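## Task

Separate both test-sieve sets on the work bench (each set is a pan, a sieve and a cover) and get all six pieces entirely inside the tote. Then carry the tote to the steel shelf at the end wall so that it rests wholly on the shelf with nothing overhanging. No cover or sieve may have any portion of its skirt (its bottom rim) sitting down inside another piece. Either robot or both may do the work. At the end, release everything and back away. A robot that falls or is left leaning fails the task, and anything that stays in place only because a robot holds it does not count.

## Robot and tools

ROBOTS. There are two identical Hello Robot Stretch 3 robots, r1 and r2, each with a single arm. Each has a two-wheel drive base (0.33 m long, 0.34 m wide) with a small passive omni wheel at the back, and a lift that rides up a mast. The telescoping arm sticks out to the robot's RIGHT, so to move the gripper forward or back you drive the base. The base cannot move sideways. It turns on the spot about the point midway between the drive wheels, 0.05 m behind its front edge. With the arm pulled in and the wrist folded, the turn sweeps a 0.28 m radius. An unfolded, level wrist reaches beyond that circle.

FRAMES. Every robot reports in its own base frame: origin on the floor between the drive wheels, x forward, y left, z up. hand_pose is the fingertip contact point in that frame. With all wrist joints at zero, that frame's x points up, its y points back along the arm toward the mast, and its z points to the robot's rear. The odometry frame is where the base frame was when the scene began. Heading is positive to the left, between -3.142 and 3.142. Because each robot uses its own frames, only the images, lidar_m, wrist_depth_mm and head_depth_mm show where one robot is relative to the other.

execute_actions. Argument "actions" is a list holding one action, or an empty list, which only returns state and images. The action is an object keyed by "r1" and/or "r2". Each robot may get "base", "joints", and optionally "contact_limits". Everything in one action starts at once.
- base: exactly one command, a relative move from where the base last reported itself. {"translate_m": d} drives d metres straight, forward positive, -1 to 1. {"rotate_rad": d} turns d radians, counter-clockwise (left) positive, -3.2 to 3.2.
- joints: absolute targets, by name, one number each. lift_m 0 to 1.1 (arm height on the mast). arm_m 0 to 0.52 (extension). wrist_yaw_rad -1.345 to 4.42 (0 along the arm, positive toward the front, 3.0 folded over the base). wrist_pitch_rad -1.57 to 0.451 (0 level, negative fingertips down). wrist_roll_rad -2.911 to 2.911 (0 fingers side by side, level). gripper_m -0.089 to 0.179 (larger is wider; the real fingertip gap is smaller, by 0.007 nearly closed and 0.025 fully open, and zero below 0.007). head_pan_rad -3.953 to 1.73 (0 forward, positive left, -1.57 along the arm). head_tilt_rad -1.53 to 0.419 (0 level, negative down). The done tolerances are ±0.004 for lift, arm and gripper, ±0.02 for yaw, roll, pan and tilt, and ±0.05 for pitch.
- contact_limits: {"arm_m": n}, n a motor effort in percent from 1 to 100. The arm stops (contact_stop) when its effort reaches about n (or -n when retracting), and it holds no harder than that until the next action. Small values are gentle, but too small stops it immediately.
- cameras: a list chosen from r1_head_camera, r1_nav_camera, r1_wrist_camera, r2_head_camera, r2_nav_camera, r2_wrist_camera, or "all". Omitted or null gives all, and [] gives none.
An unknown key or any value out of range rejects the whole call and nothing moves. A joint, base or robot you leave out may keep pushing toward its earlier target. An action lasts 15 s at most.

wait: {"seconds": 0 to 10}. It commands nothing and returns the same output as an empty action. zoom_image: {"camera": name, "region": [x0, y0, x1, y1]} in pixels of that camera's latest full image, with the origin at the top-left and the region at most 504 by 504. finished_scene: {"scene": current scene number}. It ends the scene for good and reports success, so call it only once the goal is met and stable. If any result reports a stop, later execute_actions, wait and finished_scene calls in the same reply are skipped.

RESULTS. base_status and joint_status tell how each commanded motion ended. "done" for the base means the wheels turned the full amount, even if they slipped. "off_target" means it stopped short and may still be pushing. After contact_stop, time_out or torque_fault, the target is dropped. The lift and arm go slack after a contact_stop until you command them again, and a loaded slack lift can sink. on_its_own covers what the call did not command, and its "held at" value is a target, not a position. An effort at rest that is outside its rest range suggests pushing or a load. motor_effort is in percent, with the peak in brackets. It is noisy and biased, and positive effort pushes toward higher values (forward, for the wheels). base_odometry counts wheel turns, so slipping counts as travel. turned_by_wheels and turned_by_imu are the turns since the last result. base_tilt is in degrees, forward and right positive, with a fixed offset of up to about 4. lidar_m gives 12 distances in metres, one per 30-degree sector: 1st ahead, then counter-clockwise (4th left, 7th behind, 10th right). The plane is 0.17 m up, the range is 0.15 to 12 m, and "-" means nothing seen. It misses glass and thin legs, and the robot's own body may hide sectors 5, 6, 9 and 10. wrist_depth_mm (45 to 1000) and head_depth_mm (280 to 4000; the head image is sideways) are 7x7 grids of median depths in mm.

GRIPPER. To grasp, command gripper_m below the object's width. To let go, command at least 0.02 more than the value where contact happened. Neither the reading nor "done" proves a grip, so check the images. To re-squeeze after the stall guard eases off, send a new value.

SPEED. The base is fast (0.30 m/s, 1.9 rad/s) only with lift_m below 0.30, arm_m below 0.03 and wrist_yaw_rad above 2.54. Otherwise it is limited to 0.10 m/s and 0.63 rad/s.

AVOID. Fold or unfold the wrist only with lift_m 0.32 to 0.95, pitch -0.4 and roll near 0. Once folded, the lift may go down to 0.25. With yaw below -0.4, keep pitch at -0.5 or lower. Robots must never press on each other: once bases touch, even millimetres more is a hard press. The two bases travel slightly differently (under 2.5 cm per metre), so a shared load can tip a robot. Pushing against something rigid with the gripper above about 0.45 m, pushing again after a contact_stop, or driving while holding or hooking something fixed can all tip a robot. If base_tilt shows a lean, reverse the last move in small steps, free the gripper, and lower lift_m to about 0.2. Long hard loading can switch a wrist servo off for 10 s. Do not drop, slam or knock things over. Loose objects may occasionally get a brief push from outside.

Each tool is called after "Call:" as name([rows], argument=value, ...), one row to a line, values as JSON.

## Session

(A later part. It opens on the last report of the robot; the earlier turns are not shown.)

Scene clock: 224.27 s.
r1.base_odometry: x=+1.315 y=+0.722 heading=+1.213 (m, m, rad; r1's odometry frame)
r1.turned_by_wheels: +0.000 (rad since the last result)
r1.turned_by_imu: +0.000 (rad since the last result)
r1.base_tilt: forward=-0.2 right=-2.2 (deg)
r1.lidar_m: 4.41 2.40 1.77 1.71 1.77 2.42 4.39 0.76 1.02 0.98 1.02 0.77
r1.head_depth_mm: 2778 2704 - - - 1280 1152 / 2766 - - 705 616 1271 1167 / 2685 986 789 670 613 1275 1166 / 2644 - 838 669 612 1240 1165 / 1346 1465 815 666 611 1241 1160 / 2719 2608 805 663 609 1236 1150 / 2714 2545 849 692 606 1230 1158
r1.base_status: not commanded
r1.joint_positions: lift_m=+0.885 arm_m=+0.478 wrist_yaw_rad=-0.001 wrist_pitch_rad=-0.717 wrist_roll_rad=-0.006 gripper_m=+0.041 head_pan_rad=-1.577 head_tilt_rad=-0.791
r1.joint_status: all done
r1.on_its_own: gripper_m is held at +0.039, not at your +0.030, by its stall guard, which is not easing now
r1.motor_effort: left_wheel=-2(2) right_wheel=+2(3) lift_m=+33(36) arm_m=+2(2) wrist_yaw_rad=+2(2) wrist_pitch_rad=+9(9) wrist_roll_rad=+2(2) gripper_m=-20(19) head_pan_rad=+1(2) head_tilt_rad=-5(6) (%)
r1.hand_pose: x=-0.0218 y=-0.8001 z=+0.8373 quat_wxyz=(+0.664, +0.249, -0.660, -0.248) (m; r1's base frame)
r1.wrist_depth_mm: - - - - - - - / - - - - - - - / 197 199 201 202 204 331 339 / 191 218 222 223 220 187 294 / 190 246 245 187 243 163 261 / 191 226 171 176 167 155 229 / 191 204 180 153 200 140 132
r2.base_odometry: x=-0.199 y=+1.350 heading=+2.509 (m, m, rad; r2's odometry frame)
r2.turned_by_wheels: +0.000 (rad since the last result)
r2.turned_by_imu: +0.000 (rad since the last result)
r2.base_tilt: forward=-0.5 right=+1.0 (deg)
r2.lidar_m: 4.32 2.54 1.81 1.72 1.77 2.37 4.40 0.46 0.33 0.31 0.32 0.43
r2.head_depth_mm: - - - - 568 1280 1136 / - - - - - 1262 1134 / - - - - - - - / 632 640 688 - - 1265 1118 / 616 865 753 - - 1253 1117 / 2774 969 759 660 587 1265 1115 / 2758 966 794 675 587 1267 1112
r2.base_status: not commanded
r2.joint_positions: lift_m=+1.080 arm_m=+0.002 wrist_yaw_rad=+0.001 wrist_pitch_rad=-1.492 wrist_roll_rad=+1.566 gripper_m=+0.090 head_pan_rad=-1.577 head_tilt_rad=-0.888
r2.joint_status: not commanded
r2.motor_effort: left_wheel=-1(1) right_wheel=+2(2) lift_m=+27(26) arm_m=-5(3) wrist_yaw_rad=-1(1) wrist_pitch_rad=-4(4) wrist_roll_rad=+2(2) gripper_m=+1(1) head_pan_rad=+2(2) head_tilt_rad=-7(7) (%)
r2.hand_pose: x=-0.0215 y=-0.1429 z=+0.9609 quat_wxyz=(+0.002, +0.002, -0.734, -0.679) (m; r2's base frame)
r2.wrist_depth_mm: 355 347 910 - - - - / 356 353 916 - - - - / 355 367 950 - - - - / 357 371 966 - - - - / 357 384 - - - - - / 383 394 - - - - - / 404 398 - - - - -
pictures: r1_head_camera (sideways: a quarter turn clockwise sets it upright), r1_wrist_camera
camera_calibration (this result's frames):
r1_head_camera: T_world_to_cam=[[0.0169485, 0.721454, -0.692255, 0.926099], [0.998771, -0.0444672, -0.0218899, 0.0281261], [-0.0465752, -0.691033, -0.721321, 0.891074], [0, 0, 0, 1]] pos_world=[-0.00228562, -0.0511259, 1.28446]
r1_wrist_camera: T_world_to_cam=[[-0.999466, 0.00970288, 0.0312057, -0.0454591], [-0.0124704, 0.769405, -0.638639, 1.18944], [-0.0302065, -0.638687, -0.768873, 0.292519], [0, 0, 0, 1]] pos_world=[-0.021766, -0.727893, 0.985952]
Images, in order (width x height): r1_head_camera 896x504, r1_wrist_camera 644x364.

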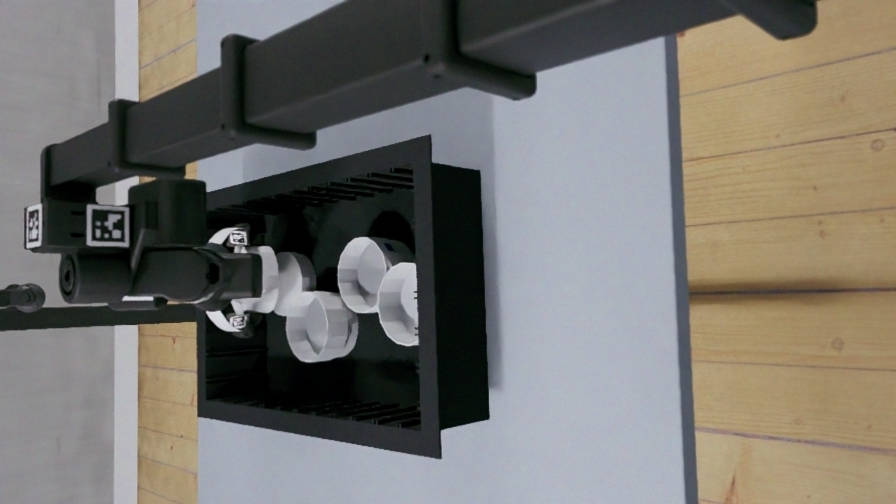

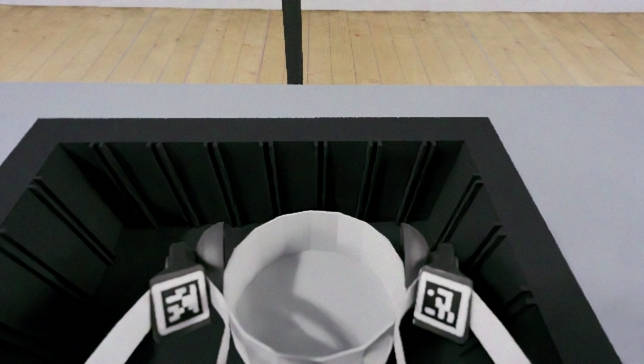

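Call:
execute_actions([
  {"r1":{"joints":{"lift_m":0.868}}},
], cameras=[])

Call:
execute_actions([
  {"r1":{"joints":{"gripper_m":0.095}}},
], cameras=[])

Call:
execute_actions([
  {"r1":{"joints":{"lift_m":1.08}}},
], cameras=[])

Call:
execute_actions([
  {"r1":{"base":{"translate_m":0.03},"joints":{"arm_m":0.33,"wrist_pitch_rad":-1.5,"wrist_roll_rad":1.57,"gripper_m":0.09}},"r2":{"joints":{"arm_m":0.2}}},
], cameras=["r1_wrist_camera","r1_head_camera","r2_wrist_camera","r2_head_camera"])

Scene clock: 226.00 s.
r1.base_odometry: x=+1.315 y=+0.722 heading=+1.213 (m, m, rad; r1's odometry frame)
r1.turned_by_wheels: +0.000 (rad since the last result)
r1.turned_by_imu: +0.000 (rad since the last result)
r1.base_tilt: forward=-0.2 right=-2.3 (deg)
r1.lidar_m: 4.40 2.41 1.77 1.71 1.78 2.43 4.40 0.76 1.02 0.98 1.02 0.78
r1.head_depth_mm: 2864 2668 896 - - 1269 1155 / 2812 2769 - 705 605 1271 1176 / 2687 982 791 670 613 1272 1170 / 2658 - 836 669 611 1250 1163 / 1354 1442 813 665 612 1236 1162 / 2720 2588 803 664 608 1233 1160 / 2743 2615 851 692 605 1231 1156
r1.base_status: not commanded
r1.joint_positions: lift_m=+0.868 arm_m=+0.478 wrist_yaw_rad=-0.001 wrist_pitch_rad=-0.717 wrist_roll_rad=-0.006 gripper_m=+0.041 head_pan_rad=-1.577 head_tilt_rad=-0.791
r1.joint_status: all done
r1.on_its_own: gripper_m is held at +0.039, not at your +0.030, by its stall guard, which is not easing now
r1.motor_effort: left_wheel=-3(2) right_wheel=+3(3) lift_m=+33(34) arm_m=+2(2) wrist_yaw_rad=+2(2) wrist_pitch_rad=+9(9) wrist_roll_rad=+2(2) gripper_m=-20(20) head_pan_rad=+1(2) head_tilt_rad=-6(6) (%)
r1.hand_pose: x=-0.0218 y=-0.8000 z=+0.8203 quat_wxyz=(+0.664, +0.249, -0.660, -0.248) (m; r1's base frame)
r1.wrist_depth_mm: - - - - - - - / 346 355 356 359 364 366 370 / 183 186 187 189 190 190 311 / 192 219 221 224 220 164 273 / 191 233 234 187 237 156 236 / 191 210 171 176 168 155 127 / 183 189 174 154 186 141 115
r2.base_odometry: x=-0.199 y=+1.350 heading=+2.509 (m, m, rad; r2's odometry frame)
r2.turned_by_wheels: +0.000 (rad since the last result)
r2.turned_by_imu: +0.000 (rad since the last result)
r2.base_tilt: forward=-0.5 right=+0.9 (deg)
r2.lidar_m: 4.31 2.55 1.81 1.72 1.78 2.36 4.42 0.46 0.33 0.31 0.32 0.43
r2.head_depth_mm: - - - - 570 1279 1133 / - - - - - 1263 1133 / - - - - - - - / 2734 648 708 - - 1259 1121 / 621 854 755 - - 1264 1120 / 2795 969 757 660 586 1259 1123 / 2791 970 797 678 587 1263 1104
r2.base_status: not commanded
r2.joint_positions: lift_m=+1.080 arm_m=+0.002 wrist_yaw_rad=+0.001 wrist_pitch_rad=-1.492 wrist_roll_rad=+1.566 gripper_m=+0.090 head_pan_rad=-1.577 head_tilt_rad=-0.888
r2.joint_status: not commanded
r2.motor_effort: left_wheel=-1(1) right_wheel=+2(2) lift_m=+27(27) arm_m=-4(5) wrist_yaw_rad=-1(0) wrist_pitch_rad=-4(3) wrist_roll_rad=+1(2) gripper_m=+0(1) head_pan_rad=+2(3) head_tilt_rad=-6(7) (%)
r2.hand_pose: x=-0.0215 y=-0.1429 z=+0.9609 quat_wxyz=(+0.002, +0.002, -0.734, -0.679) (m; r2's base frame)
r2.wrist_depth_mm: 358 349 902 - - - - / 364 356 920 - - - - / 359 361 956 - - - - / 361 371 948 - - - - / 361 379 - - - - - / 389 390 - - - - - / 406 396 - - - - -
pictures: none
No camera images: the call's "cameras" was empty. Leave "cameras" out to get every camera's image.

Scene clock: 227.03 s.
r1.base_odometry: x=+1.315 y=+0.722 heading=+1.213 (m, m, rad; r1's odometry frame)
r1.turned_by_wheels: +0.000 (rad since the last result)
r1.turned_by_imu: +0.000 (rad since the last result)
r1.base_tilt: forward=-0.2 right=-2.2 (deg)
r1.lidar_m: 4.40 2.41 1.77 1.71 1.77 2.41 4.38 0.76 1.02 0.98 1.02 0.77
r1.head_depth_mm: 2806 2668 899 - - 1265 1156 / 2759 2785 - 702 603 1272 1169 / 2682 983 790 669 614 1275 1171 / 2660 - 835 667 611 1244 1162 / 1358 1460 815 665 610 1246 1164 / 2716 2636 802 661 608 1247 1161 / 2684 2599 849 692 607 1230 1158
r1.base_status: not commanded
r1.joint_positions: lift_m=+0.868 arm_m=+0.478 wrist_yaw_rad=-0.001 wrist_pitch_rad=-0.717 wrist_roll_rad=-0.006 gripper_m=+0.095 head_pan_rad=-1.577 head_tilt_rad=-0.791
r1.joint_status: all done
r1.motor_effort: left_wheel=-2(3) right_wheel=+2(2) lift_m=+33(33) arm_m=+2(2) wrist_yaw_rad=+2(2) wrist_pitch_rad=+9(9) wrist_roll_rad=+2(2) gripper_m=+1(75) head_pan_rad=+3(3) head_tilt_rad=-5(5) (%)
r1.hand_pose: x=-0.0218 y=-0.8000 z=+0.8203 quat_wxyz=(+0.664, +0.249, -0.660, -0.248) (m; r1's base frame)
r1.wrist_depth_mm: - - - - - - - / 353 352 358 362 367 366 371 / 183 186 187 190 190 189 313 / 191 218 220 216 219 165 273 / 192 234 235 203 208 157 238 / 190 210 188 185 183 148 127 / 184 186 183 165 188 140 115
r2.base_odometry: x=-0.199 y=+1.350 heading=+2.509 (m, m, rad; r2's odometry frame)
r2.turned_by_wheels: +0.000 (rad since the last result)
r2.turned_by_imu: +0.000 (rad since the last result)
r2.base_tilt: forward=-0.5 right=+1.0 (deg)
r2.lidar_m: 4.31 2.54 1.81 1.72 1.78 2.36 4.40 0.46 0.33 0.31 0.32 0.43
r2.head_depth_mm: - - - - 568 1284 1128 / - - - - - 1259 1135 / - - - - - - - / 2745 650 781 - - 1255 1116 / 620 850 772 - - 1259 1119 / 2788 972 757 660 585 1269 1123 / 2770 972 801 674 587 1268 1107
r2.base_status: not commanded
r2.joint_positions: lift_m=+1.080 arm_m=+0.002 wrist_yaw_rad=+0.001 wrist_pitch_rad=-1.492 wrist_roll_rad=+1.566 gripper_m=+0.090 head_pan_rad=-1.577 head_tilt_rad=-0.888
r2.joint_status: not commanded
r2.motor_effort: left_wheel=-1(1) right_wheel=+2(2) lift_m=+27(27) arm_m=-4(4) wrist_yaw_rad=+0(0) wrist_pitch_rad=-4(4) wrist_roll_rad=+2(2) gripper_m=+0(0) head_pan_rad=+2(2) head_tilt_rad=-7(7) (%)
r2.hand_pose: x=-0.0215 y=-0.1429 z=+0.9609 quat_wxyz=(+0.002, +0.002, -0.734, -0.679) (m; r2's base frame)
r2.wrist_depth_mm: 352 354 902 - - - - / 360 357 921 - - - - / 357 364 952 - - - - / 357 372 957 - - - - / 362 382 - - - - - / 385 388 - - - - - / 406 400 - - - - -
pictures: none
No camera images: the call's "cameras" was empty. Leave "cameras" out to get every camera's image.

Scene clock: 229.80 s.
r1.base_odometry: x=+1.315 y=+0.722 heading=+1.213 (m, m, rad; r1's odometry frame)
r1.turned_by_wheels: +0.000 (rad since the last result)
r1.turned_by_imu: -0.001 (rad since the last result)
r1.base_tilt: forward=-0.2 right=-2.2 (deg)
r1.lidar_m: 4.41 2.42 1.77 1.71 1.77 2.42 4.39 0.77 1.02 0.98 1.02 0.78
r1.head_depth_mm: 2782 2686 875 722 618 1275 1178 / 2773 2646 869 720 618 1278 1173 / 2765 2638 791 668 613 1268 1166 / 2796 2642 847 668 612 1243 1163 / 2592 1413 818 665 610 1238 1164 / 2731 2595 805 661 609 1230 1158 / 2710 2584 850 691 606 1233 1149
r1.base_status: not commanded
r1.joint_positions: lift_m=+1.080 arm_m=+0.478 wrist_yaw_rad=-0.001 wrist_pitch_rad=-0.716 wrist_roll_rad=-0.006 gripper_m=+0.095 head_pan_rad=-1.577 head_tilt_rad=-0.791
r1.joint_status: all done
r1.motor_effort: left_wheel=-2(2) right_wheel=+2(2) lift_m=+43(42) arm_m=+3(2) wrist_yaw_rad=+2(2) wrist_pitch_rad=+9(9) wrist_roll_rad=+2(2) gripper_m=+1(1) head_pan_rad=+2(2) head_tilt_rad=-5(5) (%)
r1.hand_pose: x=-0.0218 y=-0.8001 z=+1.0321 quat_wxyz=(+0.664, +0.248, -0.660, -0.248) (m; r1's base frame)
r1.wrist_depth_mm: - - - - - - - / - - - - - - - / - - - - - - - / - - - - - - - / 465 475 476 481 488 479 490 / 423 431 351 352 354 434 439 / 388 353 383 366 374 389 399
r2.base_odometry: x=-0.199 y=+1.350 heading=+2.509 (m, m, rad; r2's odometry frame)
r2.turned_by_wheels: +0.000 (rad since the last result)
r2.turned_by_imu: +0.001 (rad since the last result)
r2.base_tilt: forward=-0.5 right=+1.0 (deg)
r2.lidar_m: 4.30 2.55 1.81 1.73 1.78 2.36 4.41 0.46 0.33 0.31 0.32 0.43
r2.head_depth_mm: - - - - 569 1278 1131 / - - - - - 1257 1135 / - - - - - - - / 2820 858 784 - - 1258 1120 / 2699 867 778 - - 1266 1122 / 2759 938 758 662 587 1263 1115 / 2800 968 798 675 588 1269 1102
r2.base_status: not commanded
r2.joint_positions: lift_m=+1.080 arm_m=+0.002 wrist_yaw_rad=+0.001 wrist_pitch_rad=-1.492 wrist_roll_rad=+1.566 gripper_m=+0.090 head_pan_rad=-1.577 head_tilt_rad=-0.888
r2.joint_status: not commanded
r2.motor_effort: left_wheel=-1(1) right_wheel=+2(2) lift_m=+27(27) arm_m=-4(5) wrist_yaw_rad=-1(1) wrist_pitch_rad=-4(4) wrist_roll_rad=+1(2) gripper_m=+0(0) head_pan_rad=+2(2) head_tilt_rad=-8(7) (%)
r2.hand_pose: x=-0.0215 y=-0.1429 z=+0.9609 quat_wxyz=(+0.002, +0.002, -0.734, -0.679) (m; r2's base frame)
r2.wrist_depth_mm: 355 352 904 - - - - / 361 358 901 - - - - / 356 363 924 - - - - / 359 370 947 - - - - / 358 381 - - - - - / 383 392 - - - - - / 411 394 - - - - -
pictures: none
No camera images: the call's "cameras" was empty. Leave "cameras" out to get every camera's image.

Scene clock: 232.50 s.
r1.base_odometry: x=+1.325 y=+0.750 heading=+1.213 (m, m, rad; r1's odometry frame)
r1.turned_by_wheels: +0.000 (rad since the last result)
r1.turned_by_imu: -0.001 (rad since the last result)
r1.base_tilt: forward=-0.1 right=-2.1 (deg)
r1.lidar_m: 4.36 2.41 1.78 1.71 1.77 2.42 4.43 0.79 1.02 0.98 1.02 0.75
r1.head_depth_mm: 2793 2686 873 724 620 1276 1173 / 2742 2657 873 689 615 1267 1169 / 2646 2650 816 671 615 1266 1173 / - 914 850 666 612 1243 1163 / - 1436 829 665 608 1236 1163 / 2752 2608 785 672 608 1239 1164 / 2681 2554 851 709 607 1233 1151
r1.base_status: done
r1.joint_positions: lift_m=+1.080 arm_m=+0.330 wrist_yaw_rad=-0.001 wrist_pitch_rad=-1.493 wrist_roll_rad=+1.562 gripper_m=+0.090 head_pan_rad=-1.577 head_tilt_rad=-0.791
r1.joint_status: all done
r1.motor_effort: left_wheel=-2(4) right_wheel=+2(6) lift_m=+43(43) arm_m=-2(3) wrist_yaw_rad=+2(2) wrist_pitch_rad=-4(6) wrist_roll_rad=+2(3) gripper_m=+0(35) head_pan_rad=+2(3) head_tilt_rad=-5(5) (%)
r1.hand_pose: x=-0.0215 y=-0.4708 z=+0.9612 quat_wxyz=(+0.003, +0.002, -0.734, -0.679) (m; r1's base frame)
r1.wrist_depth_mm: 263 258 254 324 323 322 - / 350 342 338 335 328 326 - / 357 356 351 342 337 337 - / 351 343 331 331 348 344 - / 356 366 367 361 355 - - / 374 374 368 365 362 - - / 313 304 292 377 373 - -
r2.base_odometry: x=-0.199 y=+1.350 heading=+2.509 (m, m, rad; r2's odometry frame)
r2.turned_by_wheels: +0.000 (rad since the last result)
r2.turned_by_imu: +0.001 (rad since the last result)
r2.base_tilt: forward=-0.5 right=+1.1 (deg)
r2.lidar_m: 4.30 2.55 1.81 1.73 1.77 2.36 4.40 0.46 0.33 0.31 0.32 0.43
r2.head_depth_mm: 2881 903 794 673 585 1279 1136 / 2833 906 703 646 584 1280 1126 / - 852 770 645 585 1279 1132 / - - 766 633 585 1260 1122 / 2745 876 778 637 586 1260 1120 / 2789 969 757 661 585 1270 1120 / 2737 971 795 677 587 1270 1118
r2.base_status: not commanded
r2.joint_positions: lift_m=+1.080 arm_m=+0.200 wrist_yaw_rad=+0.000 wrist_pitch_rad=-1.493 wrist_roll_rad=+1.567 gripper_m=+0.090 head_pan_rad=-1.577 head_tilt_rad=-0.889
r2.joint_status: all done
r2.motor_effort: left_wheel=-1(1) right_wheel=+2(2) lift_m=+27(27) arm_m=+4(4) wrist_yaw_rad=+0(0) wrist_pitch_rad=-3(4) wrist_roll_rad=+1(2) gripper_m=-1(2) head_pan_rad=+2(2) head_tilt_rad=-7(7) (%)
r2.hand_pose: x=-0.0215 y=-0.3403 z=+0.9609 quat_wxyz=(+0.002, +0.001, -0.734, -0.679) (m; r2's base frame)
r2.wrist_depth_mm: 355 349 341 339 - - - / 288 279 346 344 - - - / 364 364 353 352 - - - / 351 347 360 357 - - - / 383 351 364 365 - - - / 379 371 381 374 - - - / 310 312 387 382 - - -
pictures: r1_head_camera (sideways: a quarter turn clockwise sets it upright), r1_wrist_camera, r2_head_camera (sideways: a quarter turn clockwise sets it upright), r2_wrist_camera
camera_calibration (this result's frames):
r1_head_camera: T_world_to_cam=[[0.0169486, 0.721454, -0.692255, 0.926099], [0.998771, -0.0444673, -0.0218899, 0.0281261], [-0.0465753, -0.691033, -0.721321, 0.891074], [0, 0, 0, 1]] pos_world=[-0.00228562, -0.0511259, 1.28446]
r1_wrist_camera: T_world_to_cam=[[-0.0181813, 0.998553, -0.0506123, 0.513081], [0.987206, 0.0259489, 0.157326, -0.0783629], [0.158412, -0.0471044, -0.986249, 1.08954], [0, 0, 0, 1]] pos_world=[-0.0859073, -0.458983, 1.11286]
r2_head_camera: T_world_to_cam=[[-0.000017035, 0.753764, -0.657145, 0.872191], [0.99982, -0.0124642, -0.0143227, 0.0144085], [-0.0189867, -0.657027, -0.753628, 0.935473], [0, 0, 0, 1]] pos_world=[0.00337048, -0.0426151, 1.27836]
r2_wrist_camera: T_world_to_cam=[[-0.0170307, 0.998277, -0.0561548, 0.388039], [0.992335, 0.0237513, 0.121277, -0.0440166], [0.122402, -0.0536589, -0.991029, 1.10455], [0, 0, 0, 1]] pos_world=[-0.0849111, -0.327056, 1.12177]
Images, in order (width x height): r1_head_camera 896x504, r1_wrist_camera 644x364, r2_head_camera 896x504, r2_wrist_camera 644x364.

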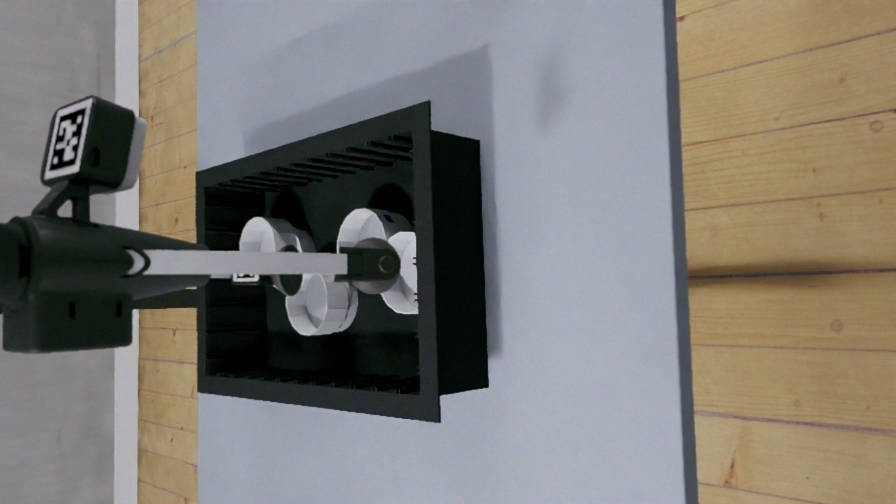

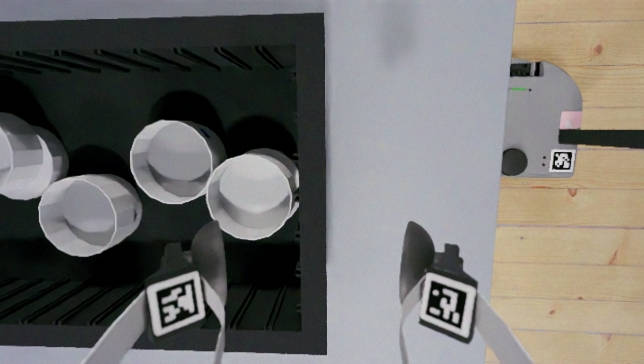

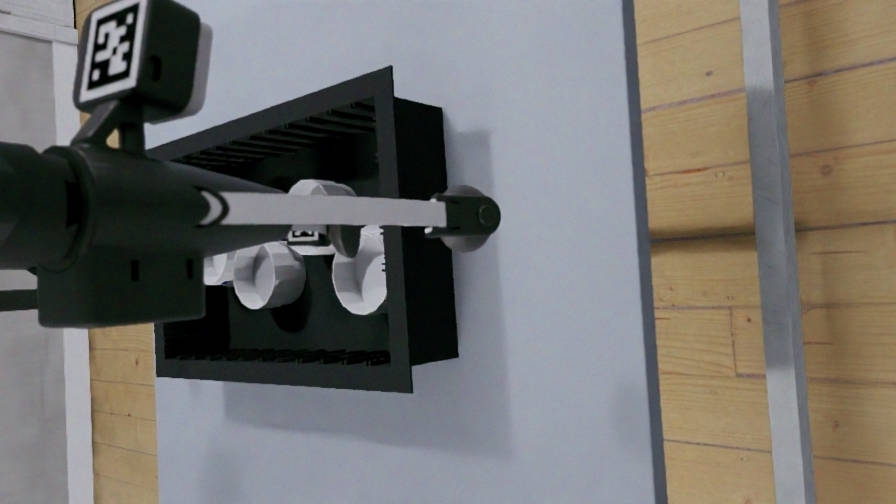

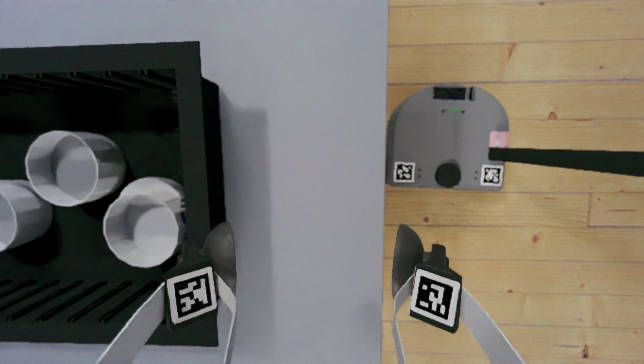

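Call:
execute_actions([
  {"r1":{"base":{"translate_m":-0.02}},"r2":{"base":{"rotate_rad":0.035},"joints":{"arm_m":0.305}}},
], cameras=[])

Call:
execute_actions([
  {"r1":{"joints":{"lift_m":1.0,"gripper_m":0.075}},"r2":{"base":{"translate_m":-0.035},"joints":{"lift_m":1.0,"gripper_m":0.075}}},
], cameras=["r1_wrist_camera","r1_head_camera","r2_wrist_camera","r2_head_camera"])

Scene clock: 238.43 s.
r1.base_odometry: x=+1.318 y=+0.732 heading=+1.213 (m, m, rad; r1's odometry frame)
r1.turned_by_wheels: +0.000 (rad since the last result)
r1.turned_by_imu: -0.001 (rad since the last result)
r1.base_tilt: forward=-0.2 right=-2.1 (deg)
r1.lidar_m: 4.39 2.41 1.78 1.71 1.77 2.42 4.40 0.77 1.02 0.98 1.02 0.77
r1.head_depth_mm: 2787 2700 873 723 618 1280 1175 / 2733 2663 870 705 617 1261 1171 / 2693 2661 790 670 614 1265 1164 / - 921 858 666 614 1237 1167 / - 1418 827 665 610 1234 1162 / 2706 2601 782 665 608 1230 1158 / 2673 2580 852 694 607 1239 1160
r1.base_status: done
r1.joint_positions: lift_m=+1.080 arm_m=+0.330 wrist_yaw_rad=-0.001 wrist_pitch_rad=-1.493 wrist_roll_rad=+1.562 gripper_m=+0.090 head_pan_rad=-1.577 head_tilt_rad=-0.791
r1.joint_status: not commanded
r1.motor_effort: left_wheel=-1(7) right_wheel=+2(5) lift_m=+43(43) arm_m=-1(2) wrist_yaw_rad=+2(2) wrist_pitch_rad=-5(4) wrist_roll_rad=+2(3) gripper_m=+1(1) head_pan_rad=+2(2) head_tilt_rad=-5(6) (%)
r1.hand_pose: x=-0.0215 y=-0.4708 z=+0.9612 quat_wxyz=(+0.003, +0.002, -0.734, -0.679) (m; r1's base frame)
r1.wrist_depth_mm: 349 340 331 332 325 322 - / 276 272 276 332 329 324 - / 357 355 345 343 342 337 - / 353 346 334 349 350 349 - / 356 359 336 360 352 - - / 390 381 369 371 368 - - / 313 299 310 325 376 - -
r2.base_odometry: x=-0.199 y=+1.350 heading=+2.543 (m, m, rad; r2's odometry frame)
r2.turned_by_wheels: +0.035 (rad since the last result)
r2.turned_by_imu: +0.036 (rad since the last result)
r2.base_tilt: forward=-0.5 right=+1.0 (deg)
r2.lidar_m: 4.32 2.45 1.79 1.72 1.79 2.45 4.38 0.45 0.33 0.31 0.32 0.44
r2.head_depth_mm: 2829 965 792 670 584 1276 1132 / 2748 908 722 645 585 1284 1136 / 2833 877 765 644 586 1279 1136 / - 871 784 645 584 1267 1116 / 2845 872 753 642 585 1262 1117 / 2794 966 796 674 586 1255 1118 / 2779 973 797 675 587 1264 1123
r2.base_status: done
r2.joint_positions: lift_m=+1.080 arm_m=+0.305 wrist_yaw_rad=+0.000 wrist_pitch_rad=-1.493 wrist_roll_rad=+1.567 gripper_m=+0.090 head_pan_rad=-1.577 head_tilt_rad=-0.889
r2.joint_status: all done
r2.motor_effort: left_wheel=-3(5) right_wheel=+4(8) lift_m=+26(27) arm_m=+4(5) wrist_yaw_rad=-1(0) wrist_pitch_rad=-3(3) wrist_roll_rad=+1(1) gripper_m=+1(0) head_pan_rad=+2(2) head_tilt_rad=-6(6) (%)
r2.hand_pose: x=-0.0215 y=-0.4453 z=+0.9609 quat_wxyz=(+0.002, +0.001, -0.734, -0.679) (m; r2's base frame)
r2.wrist_depth_mm: 269 262 260 333 331 - - / 361 350 348 341 336 - - / 364 345 355 348 346 339 - / 355 353 340 356 352 - - / 380 373 343 365 356 - - / 333 342 344 369 372 - - / 406 395 388 381 374 - -
pictures: none
No camera images: the call's "cameras" was empty. Leave "cameras" out to get every camera's image.

Scene clock: 240.00 s.
r1.base_odometry: x=+1.318 y=+0.732 heading=+1.213 (m, m, rad; r1's odometry frame)
r1.turned_by_wheels: +0.000 (rad since the last result)
r1.turned_by_imu: +0.000 (rad since the last result)
r1.base_tilt: forward=-0.1 right=-2.0 (deg)
r1.lidar_m: 4.39 2.40 1.78 1.71 1.78 2.43 4.40 0.77 1.02 0.98 1.02 0.76
r1.head_depth_mm: - 1059 874 722 619 1273 1182 / 2847 2639 870 703 617 1280 1170 / - 2741 789 671 614 1266 1169 / - - 856 674 614 1242 1164 / 1261 1380 823 665 609 1237 1161 / 2708 2591 781 664 609 1231 1153 / 2720 2579 850 692 606 1234 1161
r1.base_status: not commanded
r1.joint_positions: lift_m=+1.000 arm_m=+0.330 wrist_yaw_rad=-0.001 wrist_pitch_rad=-1.493 wrist_roll_rad=+1.562 gripper_m=+0.075 head_pan_rad=-1.577 head_tilt_rad=-0.791
r1.joint_status: all done
r1.motor_effort: left_wheel=-2(2) right_wheel=+2(2) lift_m=+32(32) arm_m=-2(3) wrist_yaw_rad=+2(2) wrist_pitch_rad=-4(4) wrist_roll_rad=+3(2) gripper_m=+0(66) head_pan_rad=+2(2) head_tilt_rad=-6(5) (%)
r1.hand_pose: x=-0.0215 y=-0.4708 z=+0.8815 quat_wxyz=(+0.003, +0.002, -0.734, -0.679) (m; r1's base frame)
r1.wrist_depth_mm: 182 181 176 252 252 248 905 / 261 259 265 259 255 255 909 / 280 275 269 266 262 258 960 / 285 263 274 270 270 263 975 / 269 267 258 279 276 272 - / 284 295 261 285 - 280 - / 307 299 299 290 292 287 -
r2.base_odometry: x=-0.170 y=+1.330 heading=+2.543 (m, m, rad; r2's odometry frame)
r2.turned_by_wheels: +0.000 (rad since the last result)
r2.turned_by_imu: +0.000 (rad since the last result)
r2.base_tilt: forward=-0.5 right=+0.9 (deg)
r2.lidar_m: 4.34 2.46 1.79 1.72 1.78 2.45 4.36 0.45 0.32 0.31 0.33 0.44
r2.head_depth_mm: 2840 959 790 673 583 1275 1132 / 2784 907 710 659 582 1283 1135 / - 881 763 647 586 1284 1135 / - - 739 647 585 1262 1114 / 2730 881 788 642 586 1261 1120 / 2793 940 737 646 587 1267 1109 / 2789 965 799 674 587 1266 1115
r2.base_status: done
r2.joint_positions: lift_m=+1.000 arm_m=+0.305 wrist_yaw_rad=+0.000 wrist_pitch_rad=-1.493 wrist_roll_rad=+1.567 gripper_m=+0.075 head_pan_rad=-1.577 head_tilt_rad=-0.889
r2.joint_status: all done
r2.motor_effort: left_wheel=-2(5) right_wheel=+3(6) lift_m=+11(22) arm_m=+4(5) wrist_yaw_rad=-1(0) wrist_pitch_rad=-3(3) wrist_roll_rad=+2(2) gripper_m=+1(61) head_pan_rad=+2(2) head_tilt_rad=-6(7) (%)
r2.hand_pose: x=-0.0215 y=-0.4453 z=+0.8818 quat_wxyz=(+0.002, +0.001, -0.734, -0.679) (m; r2's base frame)
r2.wrist_depth_mm: 272 266 261 262 255 253 957 / 193 201 196 196 261 260 973 / 284 281 273 268 267 264 966 / 280 267 279 274 274 271 - / 270 272 267 282 276 278 - / 302 299 276 289 287 281 - / 303 303 292 295 288 - -
pictures: r1_head_camera (sideways: a quarter turn clockwise sets it upright), r1_wrist_camera, r2_head_camera (sideways: a quarter turn clockwise sets it upright), r2_wrist_camera
camera_calibration (this result's frames):
r1_head_camera: T_world_to_cam=[[0.0169486, 0.721454, -0.692255, 0.926099], [0.998771, -0.0444673, -0.0218899, 0.0281261], [-0.0465753, -0.691033, -0.721321, 0.891074], [0, 0, 0, 1]] pos_world=[-0.00228562, -0.0511259, 1.28446]
r1_wrist_camera: T_world_to_cam=[[-0.0181811, 0.998555, -0.0505781, 0.509012], [0.987206, 0.0259433, 0.157327, -0.0658391], [0.158412, -0.0470706, -0.986251, 1.01103], [0, 0, 0, 1]] pos_world=[-0.0859073, -0.458979, 1.03323]
r2_head_camera: T_world_to_cam=[[-0.000106397, 0.753771, -0.657137, 0.87218], [0.999821, -0.0123454, -0.0143227, 0.0144086], [-0.0189087, -0.657021, -0.753635, 0.935482], [0, 0, 0, 1]] pos_world=[0.00337554, -0.0426152, 1.27836]
r2_wrist_camera: T_world_to_cam=[[-0.0169825, 0.998286, -0.0560089, 0.488262], [0.992335, 0.0236859, 0.121283, -0.0319672], [0.122402, -0.0535199, -0.991037, 1.02062], [0, 0, 0, 1]] pos_world=[-0.0849108, -0.432044, 1.04269]
Images, in order (width x height): r1_head_camera 896x504, r1_wrist_camera 644x364, r2_head_camera 896x504, r2_wrist_camera 644x364.

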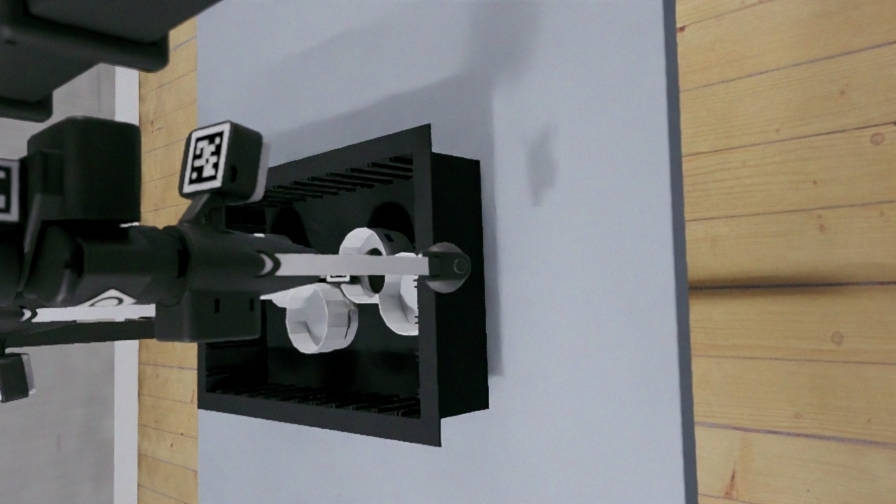

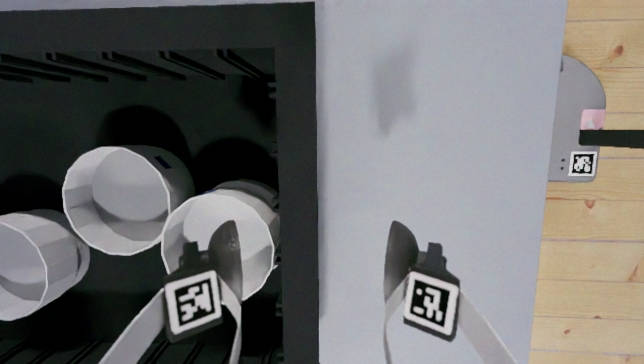

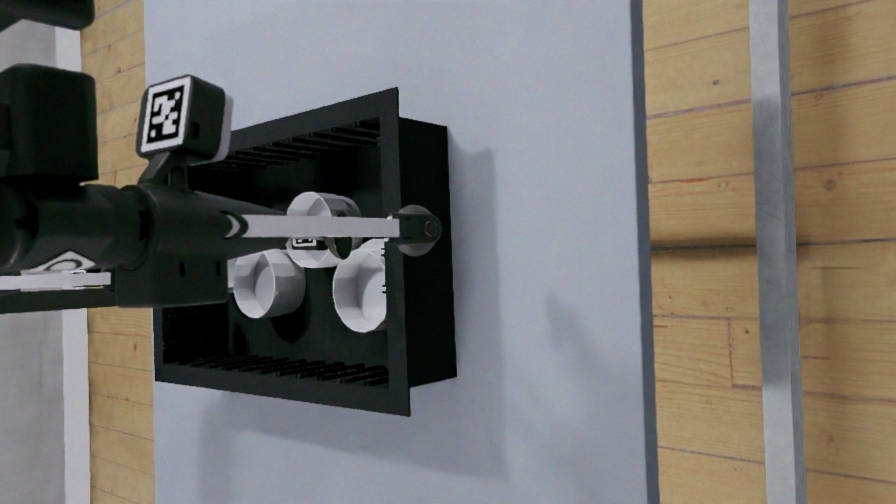

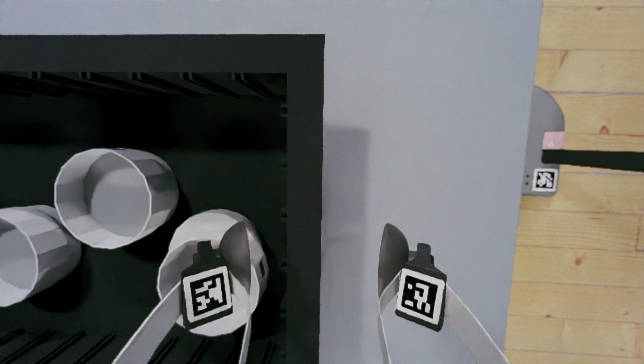

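Call:
execute_actions([
  {"r1":{"joints":{"lift_m":0.96,"gripper_m":0.06,"arm_m":0.336}},"r2":{"joints":{"lift_m":0.96,"gripper_m":0.06,"arm_m":0.309}}},
], cameras=["r1_wrist_camera","r2_wrist_camera"])

Call:
execute_actions([
  {"r1":{"joints":{"gripper_m":-0.02}},"r2":{"joints":{"gripper_m":-0.02}}},
], cameras=["r1_wrist_camera","r2_wrist_camera","r1_head_camera"])

Call:
execute_actions([
  {"r1":{"joints":{"lift_m":1.0}},"r2":{"joints":{"lift_m":1.0}}},
], cameras=["r1_wrist_camera","r2_wrist_camera","r1_head_camera"])

Scene clock: 242.53 s.
r1.base_odometry: x=+1.318 y=+0.732 heading=+1.213 (m, m, rad; r1's odometry frame)
r1.turned_by_wheels: +0.000 (rad since the last result)
r1.turned_by_imu: -0.001 (rad since the last result)
r1.base_tilt: forward=-0.1 right=-2.2 (deg)
r1.lidar_m: 4.39 2.41 1.78 1.71 1.78 2.42 4.41 0.77 1.02 0.98 1.02 0.76
r1.head_depth_mm: 2744 - 848 725 620 1273 1174 / - 1056 871 703 616 1266 1165 / - 960 758 670 615 1268 1165 / - - 834 668 613 1241 1164 / 774 1386 807 664 611 1243 1162 / 2698 2617 782 663 610 1242 1160 / 2720 2594 851 693 607 1236 1154
r1.base_status: not commanded
r1.joint_positions: lift_m=+0.960 arm_m=+0.336 wrist_yaw_rad=-0.001 wrist_pitch_rad=-1.493 wrist_roll_rad=+1.562 gripper_m=+0.060 head_pan_rad=-1.577 head_tilt_rad=-0.791
r1.joint_status: all done
r1.motor_effort: left_wheel=-2(1) right_wheel=+2(3) lift_m=+32(32) arm_m=+2(6) wrist_yaw_rad=+1(1) wrist_pitch_rad=-4(5) wrist_roll_rad=+2(3) gripper_m=+0(61) head_pan_rad=+2(2) head_tilt_rad=-5(5) (%)
r1.hand_pose: x=-0.0215 y=-0.4762 z=+0.8415 quat_wxyz=(+0.003, +0.002, -0.734, -0.679) (m; r1's base frame)
r1.wrist_depth_mm: 143 141 138 216 216 211 210 / 234 229 224 221 220 216 214 / 237 234 229 225 225 221 219 / 224 222 235 147 230 226 575 / 226 225 217 151 235 232 946 / 247 224 - 156 - 238 929 / 263 262 256 159 250 242 -
r2.base_odometry: x=-0.170 y=+1.330 heading=+2.543 (m, m, rad; r2's odometry frame)
r2.turned_by_wheels: +0.000 (rad since the last result)
r2.turned_by_imu: +0.000 (rad since the last result)
r2.base_tilt: forward=-0.5 right=+1.2 (deg)
r2.lidar_m: 4.33 2.44 1.79 1.73 1.79 2.45 4.37 0.45 0.33 0.31 0.32 0.44
r2.head_depth_mm: - 932 790 672 584 1277 1131 / 2842 961 692 659 585 1285 1130 / - - 754 644 585 1282 1130 / 755 - 727 645 587 1262 1114 / 2742 880 790 640 586 1261 1121 / 2790 938 737 648 587 1262 1120 / 2792 967 793 673 588 1260 1128
r2.base_status: not commanded
r2.joint_positions: lift_m=+0.960 arm_m=+0.309 wrist_yaw_rad=+0.000 wrist_pitch_rad=-1.493 wrist_roll_rad=+1.567 gripper_m=+0.060 head_pan_rad=-1.577 head_tilt_rad=-0.889
r2.joint_status: all done
r2.motor_effort: left_wheel=-2(2) right_wheel=+3(3) lift_m=+11(12) arm_m=+5(5) wrist_yaw_rad=-1(0) wrist_pitch_rad=-3(3) wrist_roll_rad=+1(1) gripper_m=-1(58) head_pan_rad=+2(2) head_tilt_rad=-7(7) (%)
r2.hand_pose: x=-0.0215 y=-0.4493 z=+0.8418 quat_wxyz=(+0.002, +0.001, -0.734, -0.679) (m; r2's base frame)
r2.wrist_depth_mm: 146 143 140 140 218 216 906 / 203 201 194 143 224 219 929 / 240 239 235 146 229 224 964 / 227 229 240 149 233 228 971 / 228 230 240 152 239 234 993 / 259 240 244 155 241 238 - / 266 261 229 159 251 244 -
pictures: r1_wrist_camera, r2_wrist_camera
camera_calibration (this result's frames):
r1_wrist_camera: T_world_to_cam=[[-0.0181629, 0.998567, -0.0503478, 0.512229], [0.987206, 0.025889, 0.157335, -0.0594362], [0.158412, -0.046846, -0.986261, 0.97143], [0, 0, 0, 1]] pos_world=[-0.0859072, -0.464449, 0.993224]
r2_wrist_camera: T_world_to_cam=[[-0.0169823, 0.998294, -0.0558608, 0.489852], [0.992335, 0.0236676, 0.121286, -0.0270323], [0.122401, -0.053373, -0.991045, 0.980827], [0, 0, 0, 1]] pos_world=[-0.0849108, -0.436027, 1.00269]
Images, in order (width x height): r1_wrist_camera 644x364, r2_wrist_camera 644x364.

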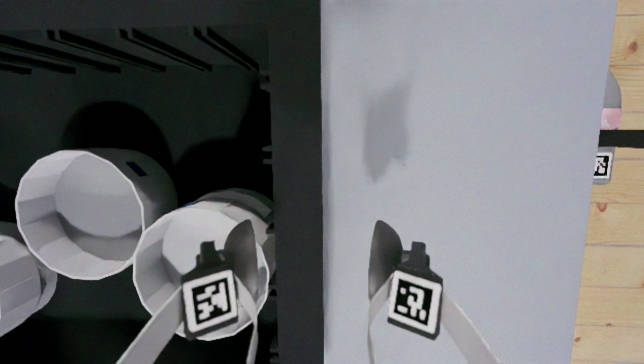

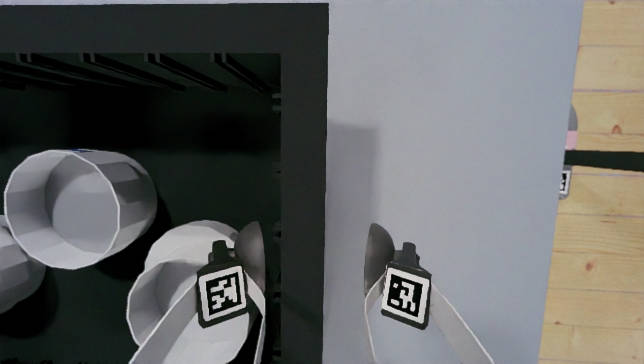

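Scene clock: 243.83 s.
r1.base_odometry: x=+1.318 y=+0.732 heading=+1.213 (m, m, rad; r1's odometry frame)
r1.turned_by_wheels: +0.000 (rad since the last result)
r1.turned_by_imu: +0.000 (rad since the last result)
r1.base_tilt: forward=-0.1 right=-2.3 (deg)
r1.lidar_m: 4.39 2.40 1.78 1.71 1.77 2.43 4.41 0.77 1.02 0.98 1.02 0.76
r1.head_depth_mm: 2728 - 831 721 618 1273 1168 / - 1054 868 705 615 1266 1170 / - 960 760 670 614 1273 1170 / - - 834 667 610 1244 1162 / 776 1375 810 666 610 1240 1163 / 2742 2604 781 661 607 1228 1157 / 2692 2595 850 693 608 1235 1159
r1.base_status: not commanded
r1.joint_positions: lift_m=+0.960 arm_m=+0.336 wrist_yaw_rad=-0.001 wrist_pitch_rad=-1.470 wrist_roll_rad=+1.562 gripper_m=-0.019 head_pan_rad=-1.577 head_tilt_rad=-0.791
r1.joint_status: all done
r1.motor_effort: left_wheel=-1(2) right_wheel=+2(2) lift_m=+36(36) arm_m=+1(3) wrist_yaw_rad=+2(2) wrist_pitch_rad=-17(18) wrist_roll_rad=+2(3) gripper_m=-22(95) head_pan_rad=+1(2) head_tilt_rad=-6(5) (%)
r1.hand_pose: x=-0.0215 y=-0.4823 z=+0.8414 quat_wxyz=(+0.003, +0.002, -0.741, -0.671) (m; r1's base frame)
r1.wrist_depth_mm: 145 142 140 136 213 208 204 / 235 232 226 140 217 213 210 / 242 236 230 143 223 219 214 / 225 224 234 146 228 223 221 / 224 230 217 149 234 228 226 / 243 225 222 152 238 234 234 / 270 261 256 157 247 241 947
r2.base_odometry: x=-0.170 y=+1.330 heading=+2.543 (m, m, rad; r2's odometry frame)
r2.turned_by_wheels: +0.000 (rad since the last result)
r2.turned_by_imu: +0.000 (rad since the last result)
r2.base_tilt: forward=-0.5 right=+1.0 (deg)
r2.lidar_m: 4.36 2.45 1.79 1.72 1.79 2.44 4.37 0.45 0.33 0.31 0.32 0.44
r2.head_depth_mm: - 927 793 673 585 1284 1134 / 2842 959 692 657 585 1285 1135 / - - 757 646 585 1285 1134 / 752 - 721 643 585 1260 1116 / 2739 884 791 641 586 1273 1119 / 2788 936 734 647 585 1268 1124 / 2807 969 796 675 587 1267 1121
r2.base_status: not commanded
r2.joint_positions: lift_m=+0.960 arm_m=+0.309 wrist_yaw_rad=+0.000 wrist_pitch_rad=-1.471 wrist_roll_rad=+1.567 gripper_m=-0.019 head_pan_rad=-1.577 head_tilt_rad=-0.889
r2.joint_status: all done
r2.motor_effort: left_wheel=-2(2) right_wheel=+3(3) lift_m=+14(14) arm_m=+3(6) wrist_yaw_rad=-1(0) wrist_pitch_rad=-14(15) wrist_roll_rad=+1(1) gripper_m=-21(95) head_pan_rad=+2(2) head_tilt_rad=-7(7) (%)
r2.hand_pose: x=-0.0215 y=-0.4550 z=+0.8416 quat_wxyz=(+0.002, +0.001, -0.741, -0.671) (m; r2's base frame)
r2.wrist_depth_mm: 148 144 140 138 217 213 211 / 206 192 197 142 222 217 886 / 243 239 235 145 227 222 900 / 226 229 240 147 229 224 927 / 226 231 231 149 237 231 968 / 261 255 226 154 240 235 979 / 269 262 228 249 249 242 993
pictures: r1_head_camera (sideways: a quarter turn clockwise sets it upright), r1_wrist_camera, r2_wrist_camera
camera_calibration (this result's frames):
r1_head_camera: T_world_to_cam=[[0.0169486, 0.721454, -0.692255, 0.926099], [0.998771, -0.0444673, -0.0218899, 0.0281261], [-0.0465753, -0.691033, -0.721321, 0.891074], [0, 0, 0, 1]] pos_world=[-0.00228562, -0.0511259, 1.28446]
r1_wrist_camera: T_world_to_cam=[[-0.0183225, 0.997137, -0.0733579, 0.536988], [0.987206, 0.0296657, 0.156667, -0.0568595], [0.158394, -0.0695488, -0.984923, 0.958895], [0, 0, 0, 1]] pos_world=[-0.0859126, -0.467074, 0.992738]
r2_wrist_camera: T_world_to_cam=[[-0.016997, 0.996833, -0.0776839, 0.513329], [0.992335, 0.0263299, 0.120742, -0.0252052], [0.122405, -0.0750362, -0.98964, 0.969302], [0, 0, 0, 1]] pos_world=[-0.0849108, -0.438307, 1.00218]
Images, in order (width x height): r1_head_camera 896x504, r1_wrist_camera 644x364, r2_wrist_camera 644x364.

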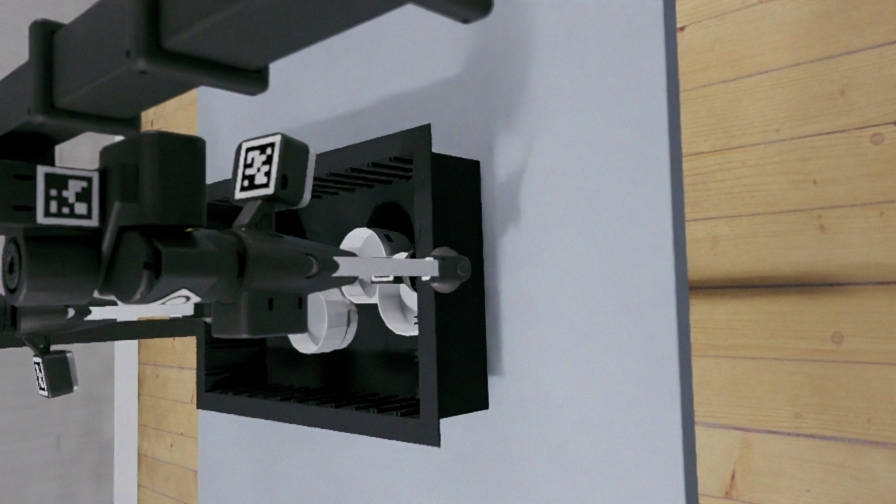

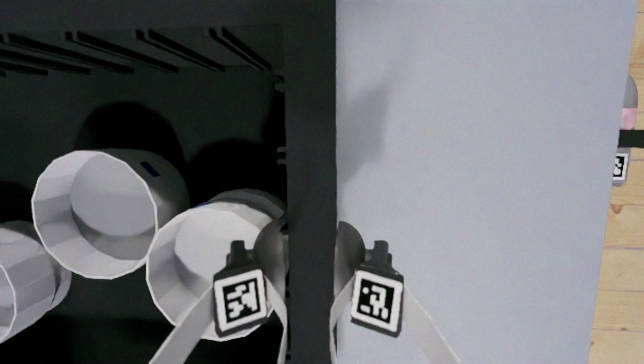

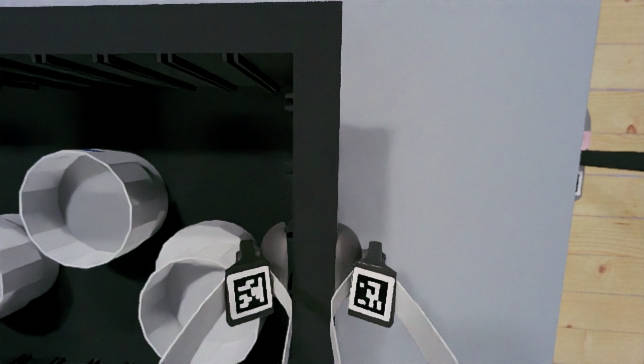

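Scene clock: 245.00 s.
r1.base_odometry: x=+1.318 y=+0.732 heading=+1.213 (m, m, rad; r1's odometry frame)
r1.turned_by_wheels: +0.000 (rad since the last result)
r1.turned_by_imu: +0.000 (rad since the last result)
r1.base_tilt: forward=-0.2 right=-2.2 (deg)
r1.lidar_m: 4.39 2.40 1.77 1.71 1.77 2.43 4.41 0.77 1.02 0.98 1.02 0.76
r1.head_depth_mm: - 1059 873 725 618 1280 1173 / 2838 2649 870 718 617 1273 1167 / - 2767 731 656 613 1269 1164 / - - 748 667 613 1246 1166 / 1011 890 764 642 610 1235 1161 / 2738 876 741 637 608 1244 1148 / 2731 2588 849 705 607 1238 1156
r1.base_status: not commanded
r1.joint_positions: lift_m=+1.000 arm_m=+0.336 wrist_yaw_rad=-0.001 wrist_pitch_rad=-1.470 wrist_roll_rad=+1.562 gripper_m=-0.016 head_pan_rad=-1.577 head_tilt_rad=-0.791
r1.joint_status: all done
r1.motor_effort: left_wheel=-2(2) right_wheel=+1(2) lift_m=+48(47) arm_m=+1(1) wrist_yaw_rad=+1(2) wrist_pitch_rad=-18(17) wrist_roll_rad=+2(3) gripper_m=-21(22) head_pan_rad=+2(2) head_tilt_rad=-5(5) (%)
r1.hand_pose: x=-0.0215 y=-0.4824 z=+0.8810 quat_wxyz=(+0.003, +0.002, -0.742, -0.671) (m; r1's base frame)
r1.wrist_depth_mm: 145 143 140 137 249 245 856 / 236 231 226 141 254 249 862 / 241 238 232 144 263 254 253 / 223 224 237 146 268 259 934 / 227 230 218 150 273 269 970 / 244 225 224 153 279 274 - / 267 262 254 158 290 280 -
r2.base_odometry: x=-0.170 y=+1.330 heading=+2.543 (m, m, rad; r2's odometry frame)
r2.turned_by_wheels: +0.000 (rad since the last result)
r2.turned_by_imu: +0.000 (rad since the last result)
r2.base_tilt: forward=-0.5 right=+0.9 (deg)
r2.lidar_m: 4.34 2.46 1.79 1.72 1.79 2.44 4.36 0.45 0.33 0.31 0.32 0.44
r2.head_depth_mm: 2830 957 793 672 584 1284 1130 / 2762 905 641 658 586 1274 1138 / - 833 709 643 585 1281 1136 / - - 675 648 584 1263 1119 / 2720 837 715 646 585 1265 1122 / 2801 816 632 660 586 1264 1118 / 2810 967 794 676 586 1265 1124
r2.base_status: not commanded
r2.joint_positions: lift_m=+0.999 arm_m=+0.309 wrist_yaw_rad=+0.000 wrist_pitch_rad=-1.471 wrist_roll_rad=+1.567 gripper_m=-0.019 head_pan_rad=-1.577 head_tilt_rad=-0.889
r2.joint_status: all done
r2.motor_effort: left_wheel=-1(2) right_wheel=+3(3) lift_m=+29(29) arm_m=+3(3) wrist_yaw_rad=+0(0) wrist_pitch_rad=-14(14) wrist_roll_rad=+2(1) gripper_m=-22(22) head_pan_rad=+2(2) head_tilt_rad=-6(6) (%)
r2.hand_pose: x=-0.0215 y=-0.4551 z=+0.8807 quat_wxyz=(+0.002, +0.001, -0.741, -0.671) (m; r2's base frame)
r2.wrist_depth_mm: 146 143 139 137 253 248 897 / 206 191 199 141 258 253 943 / 242 238 233 144 263 256 977 / 228 226 239 148 271 264 971 / 227 233 230 149 274 270 993 / 262 256 225 154 281 276 - / 269 263 228 250 290 280 -
pictures: r1_head_camera (sideways: a quarter turn clockwise sets it upright), r1_wrist_camera, r2_wrist_camera
camera_calibration (this result's frames):
r1_head_camera: T_world_to_cam=[[0.0169487, 0.721454, -0.692255, 0.926099], [0.998771, -0.0444674, -0.0218899, 0.0281261], [-0.0465753, -0.691033, -0.721321, 0.891074], [0, 0, 0, 1]] pos_world=[-0.00228563, -0.0511259, 1.28446]
r1_wrist_camera: T_world_to_cam=[[-0.0183227, 0.997122, -0.0735706, 0.540129], [0.987206, 0.0296994, 0.15666, -0.0630416], [0.158394, -0.0697589, -0.984909, 0.997791], [0, 0, 0, 1]] pos_world=[-0.0859126, -0.467097, 1.03235]
r2_wrist_camera: T_world_to_cam=[[-0.0169972, 0.996818, -0.0778763, 0.516577], [0.992335, 0.0263534, 0.120737, -0.0299066], [0.122406, -0.0752272, -0.989625, 1.00787], [0, 0, 0, 1]] pos_world=[-0.0849108, -0.438326, 1.04125]
Images, in order (width x height): r1_head_camera 896x504, r1_wrist_camera 644x364, r2_wrist_camera 644x364.

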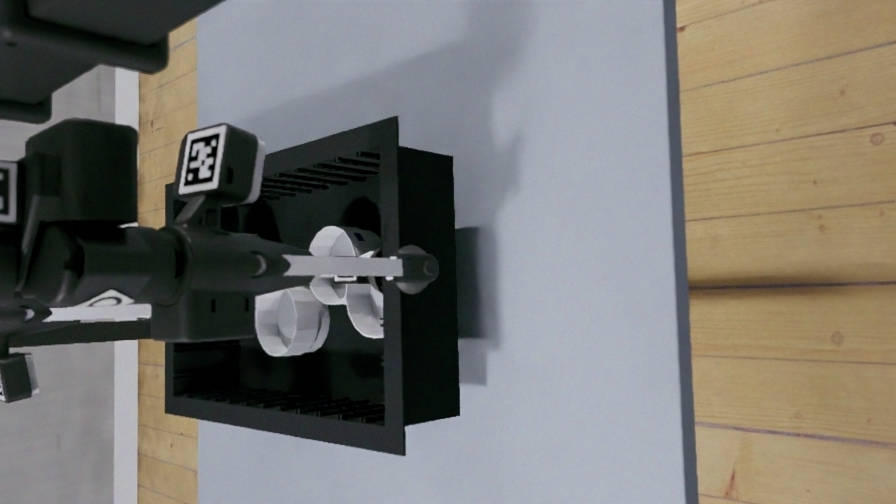

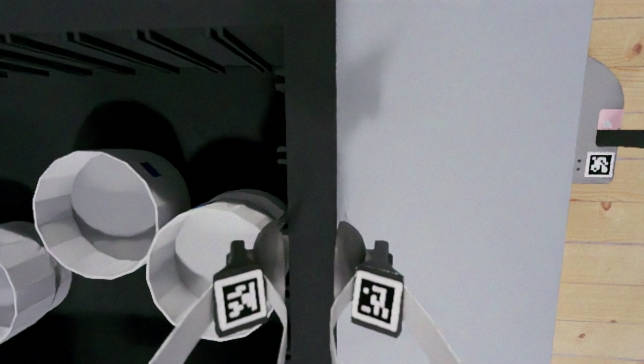

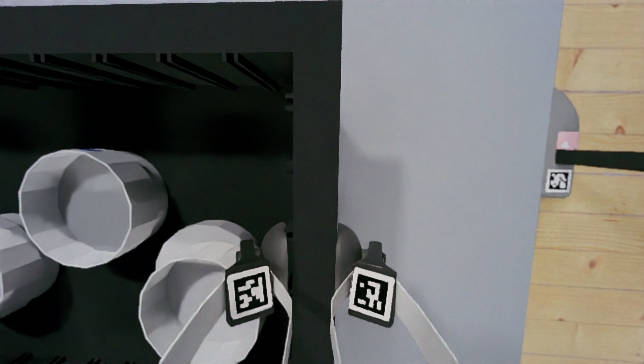

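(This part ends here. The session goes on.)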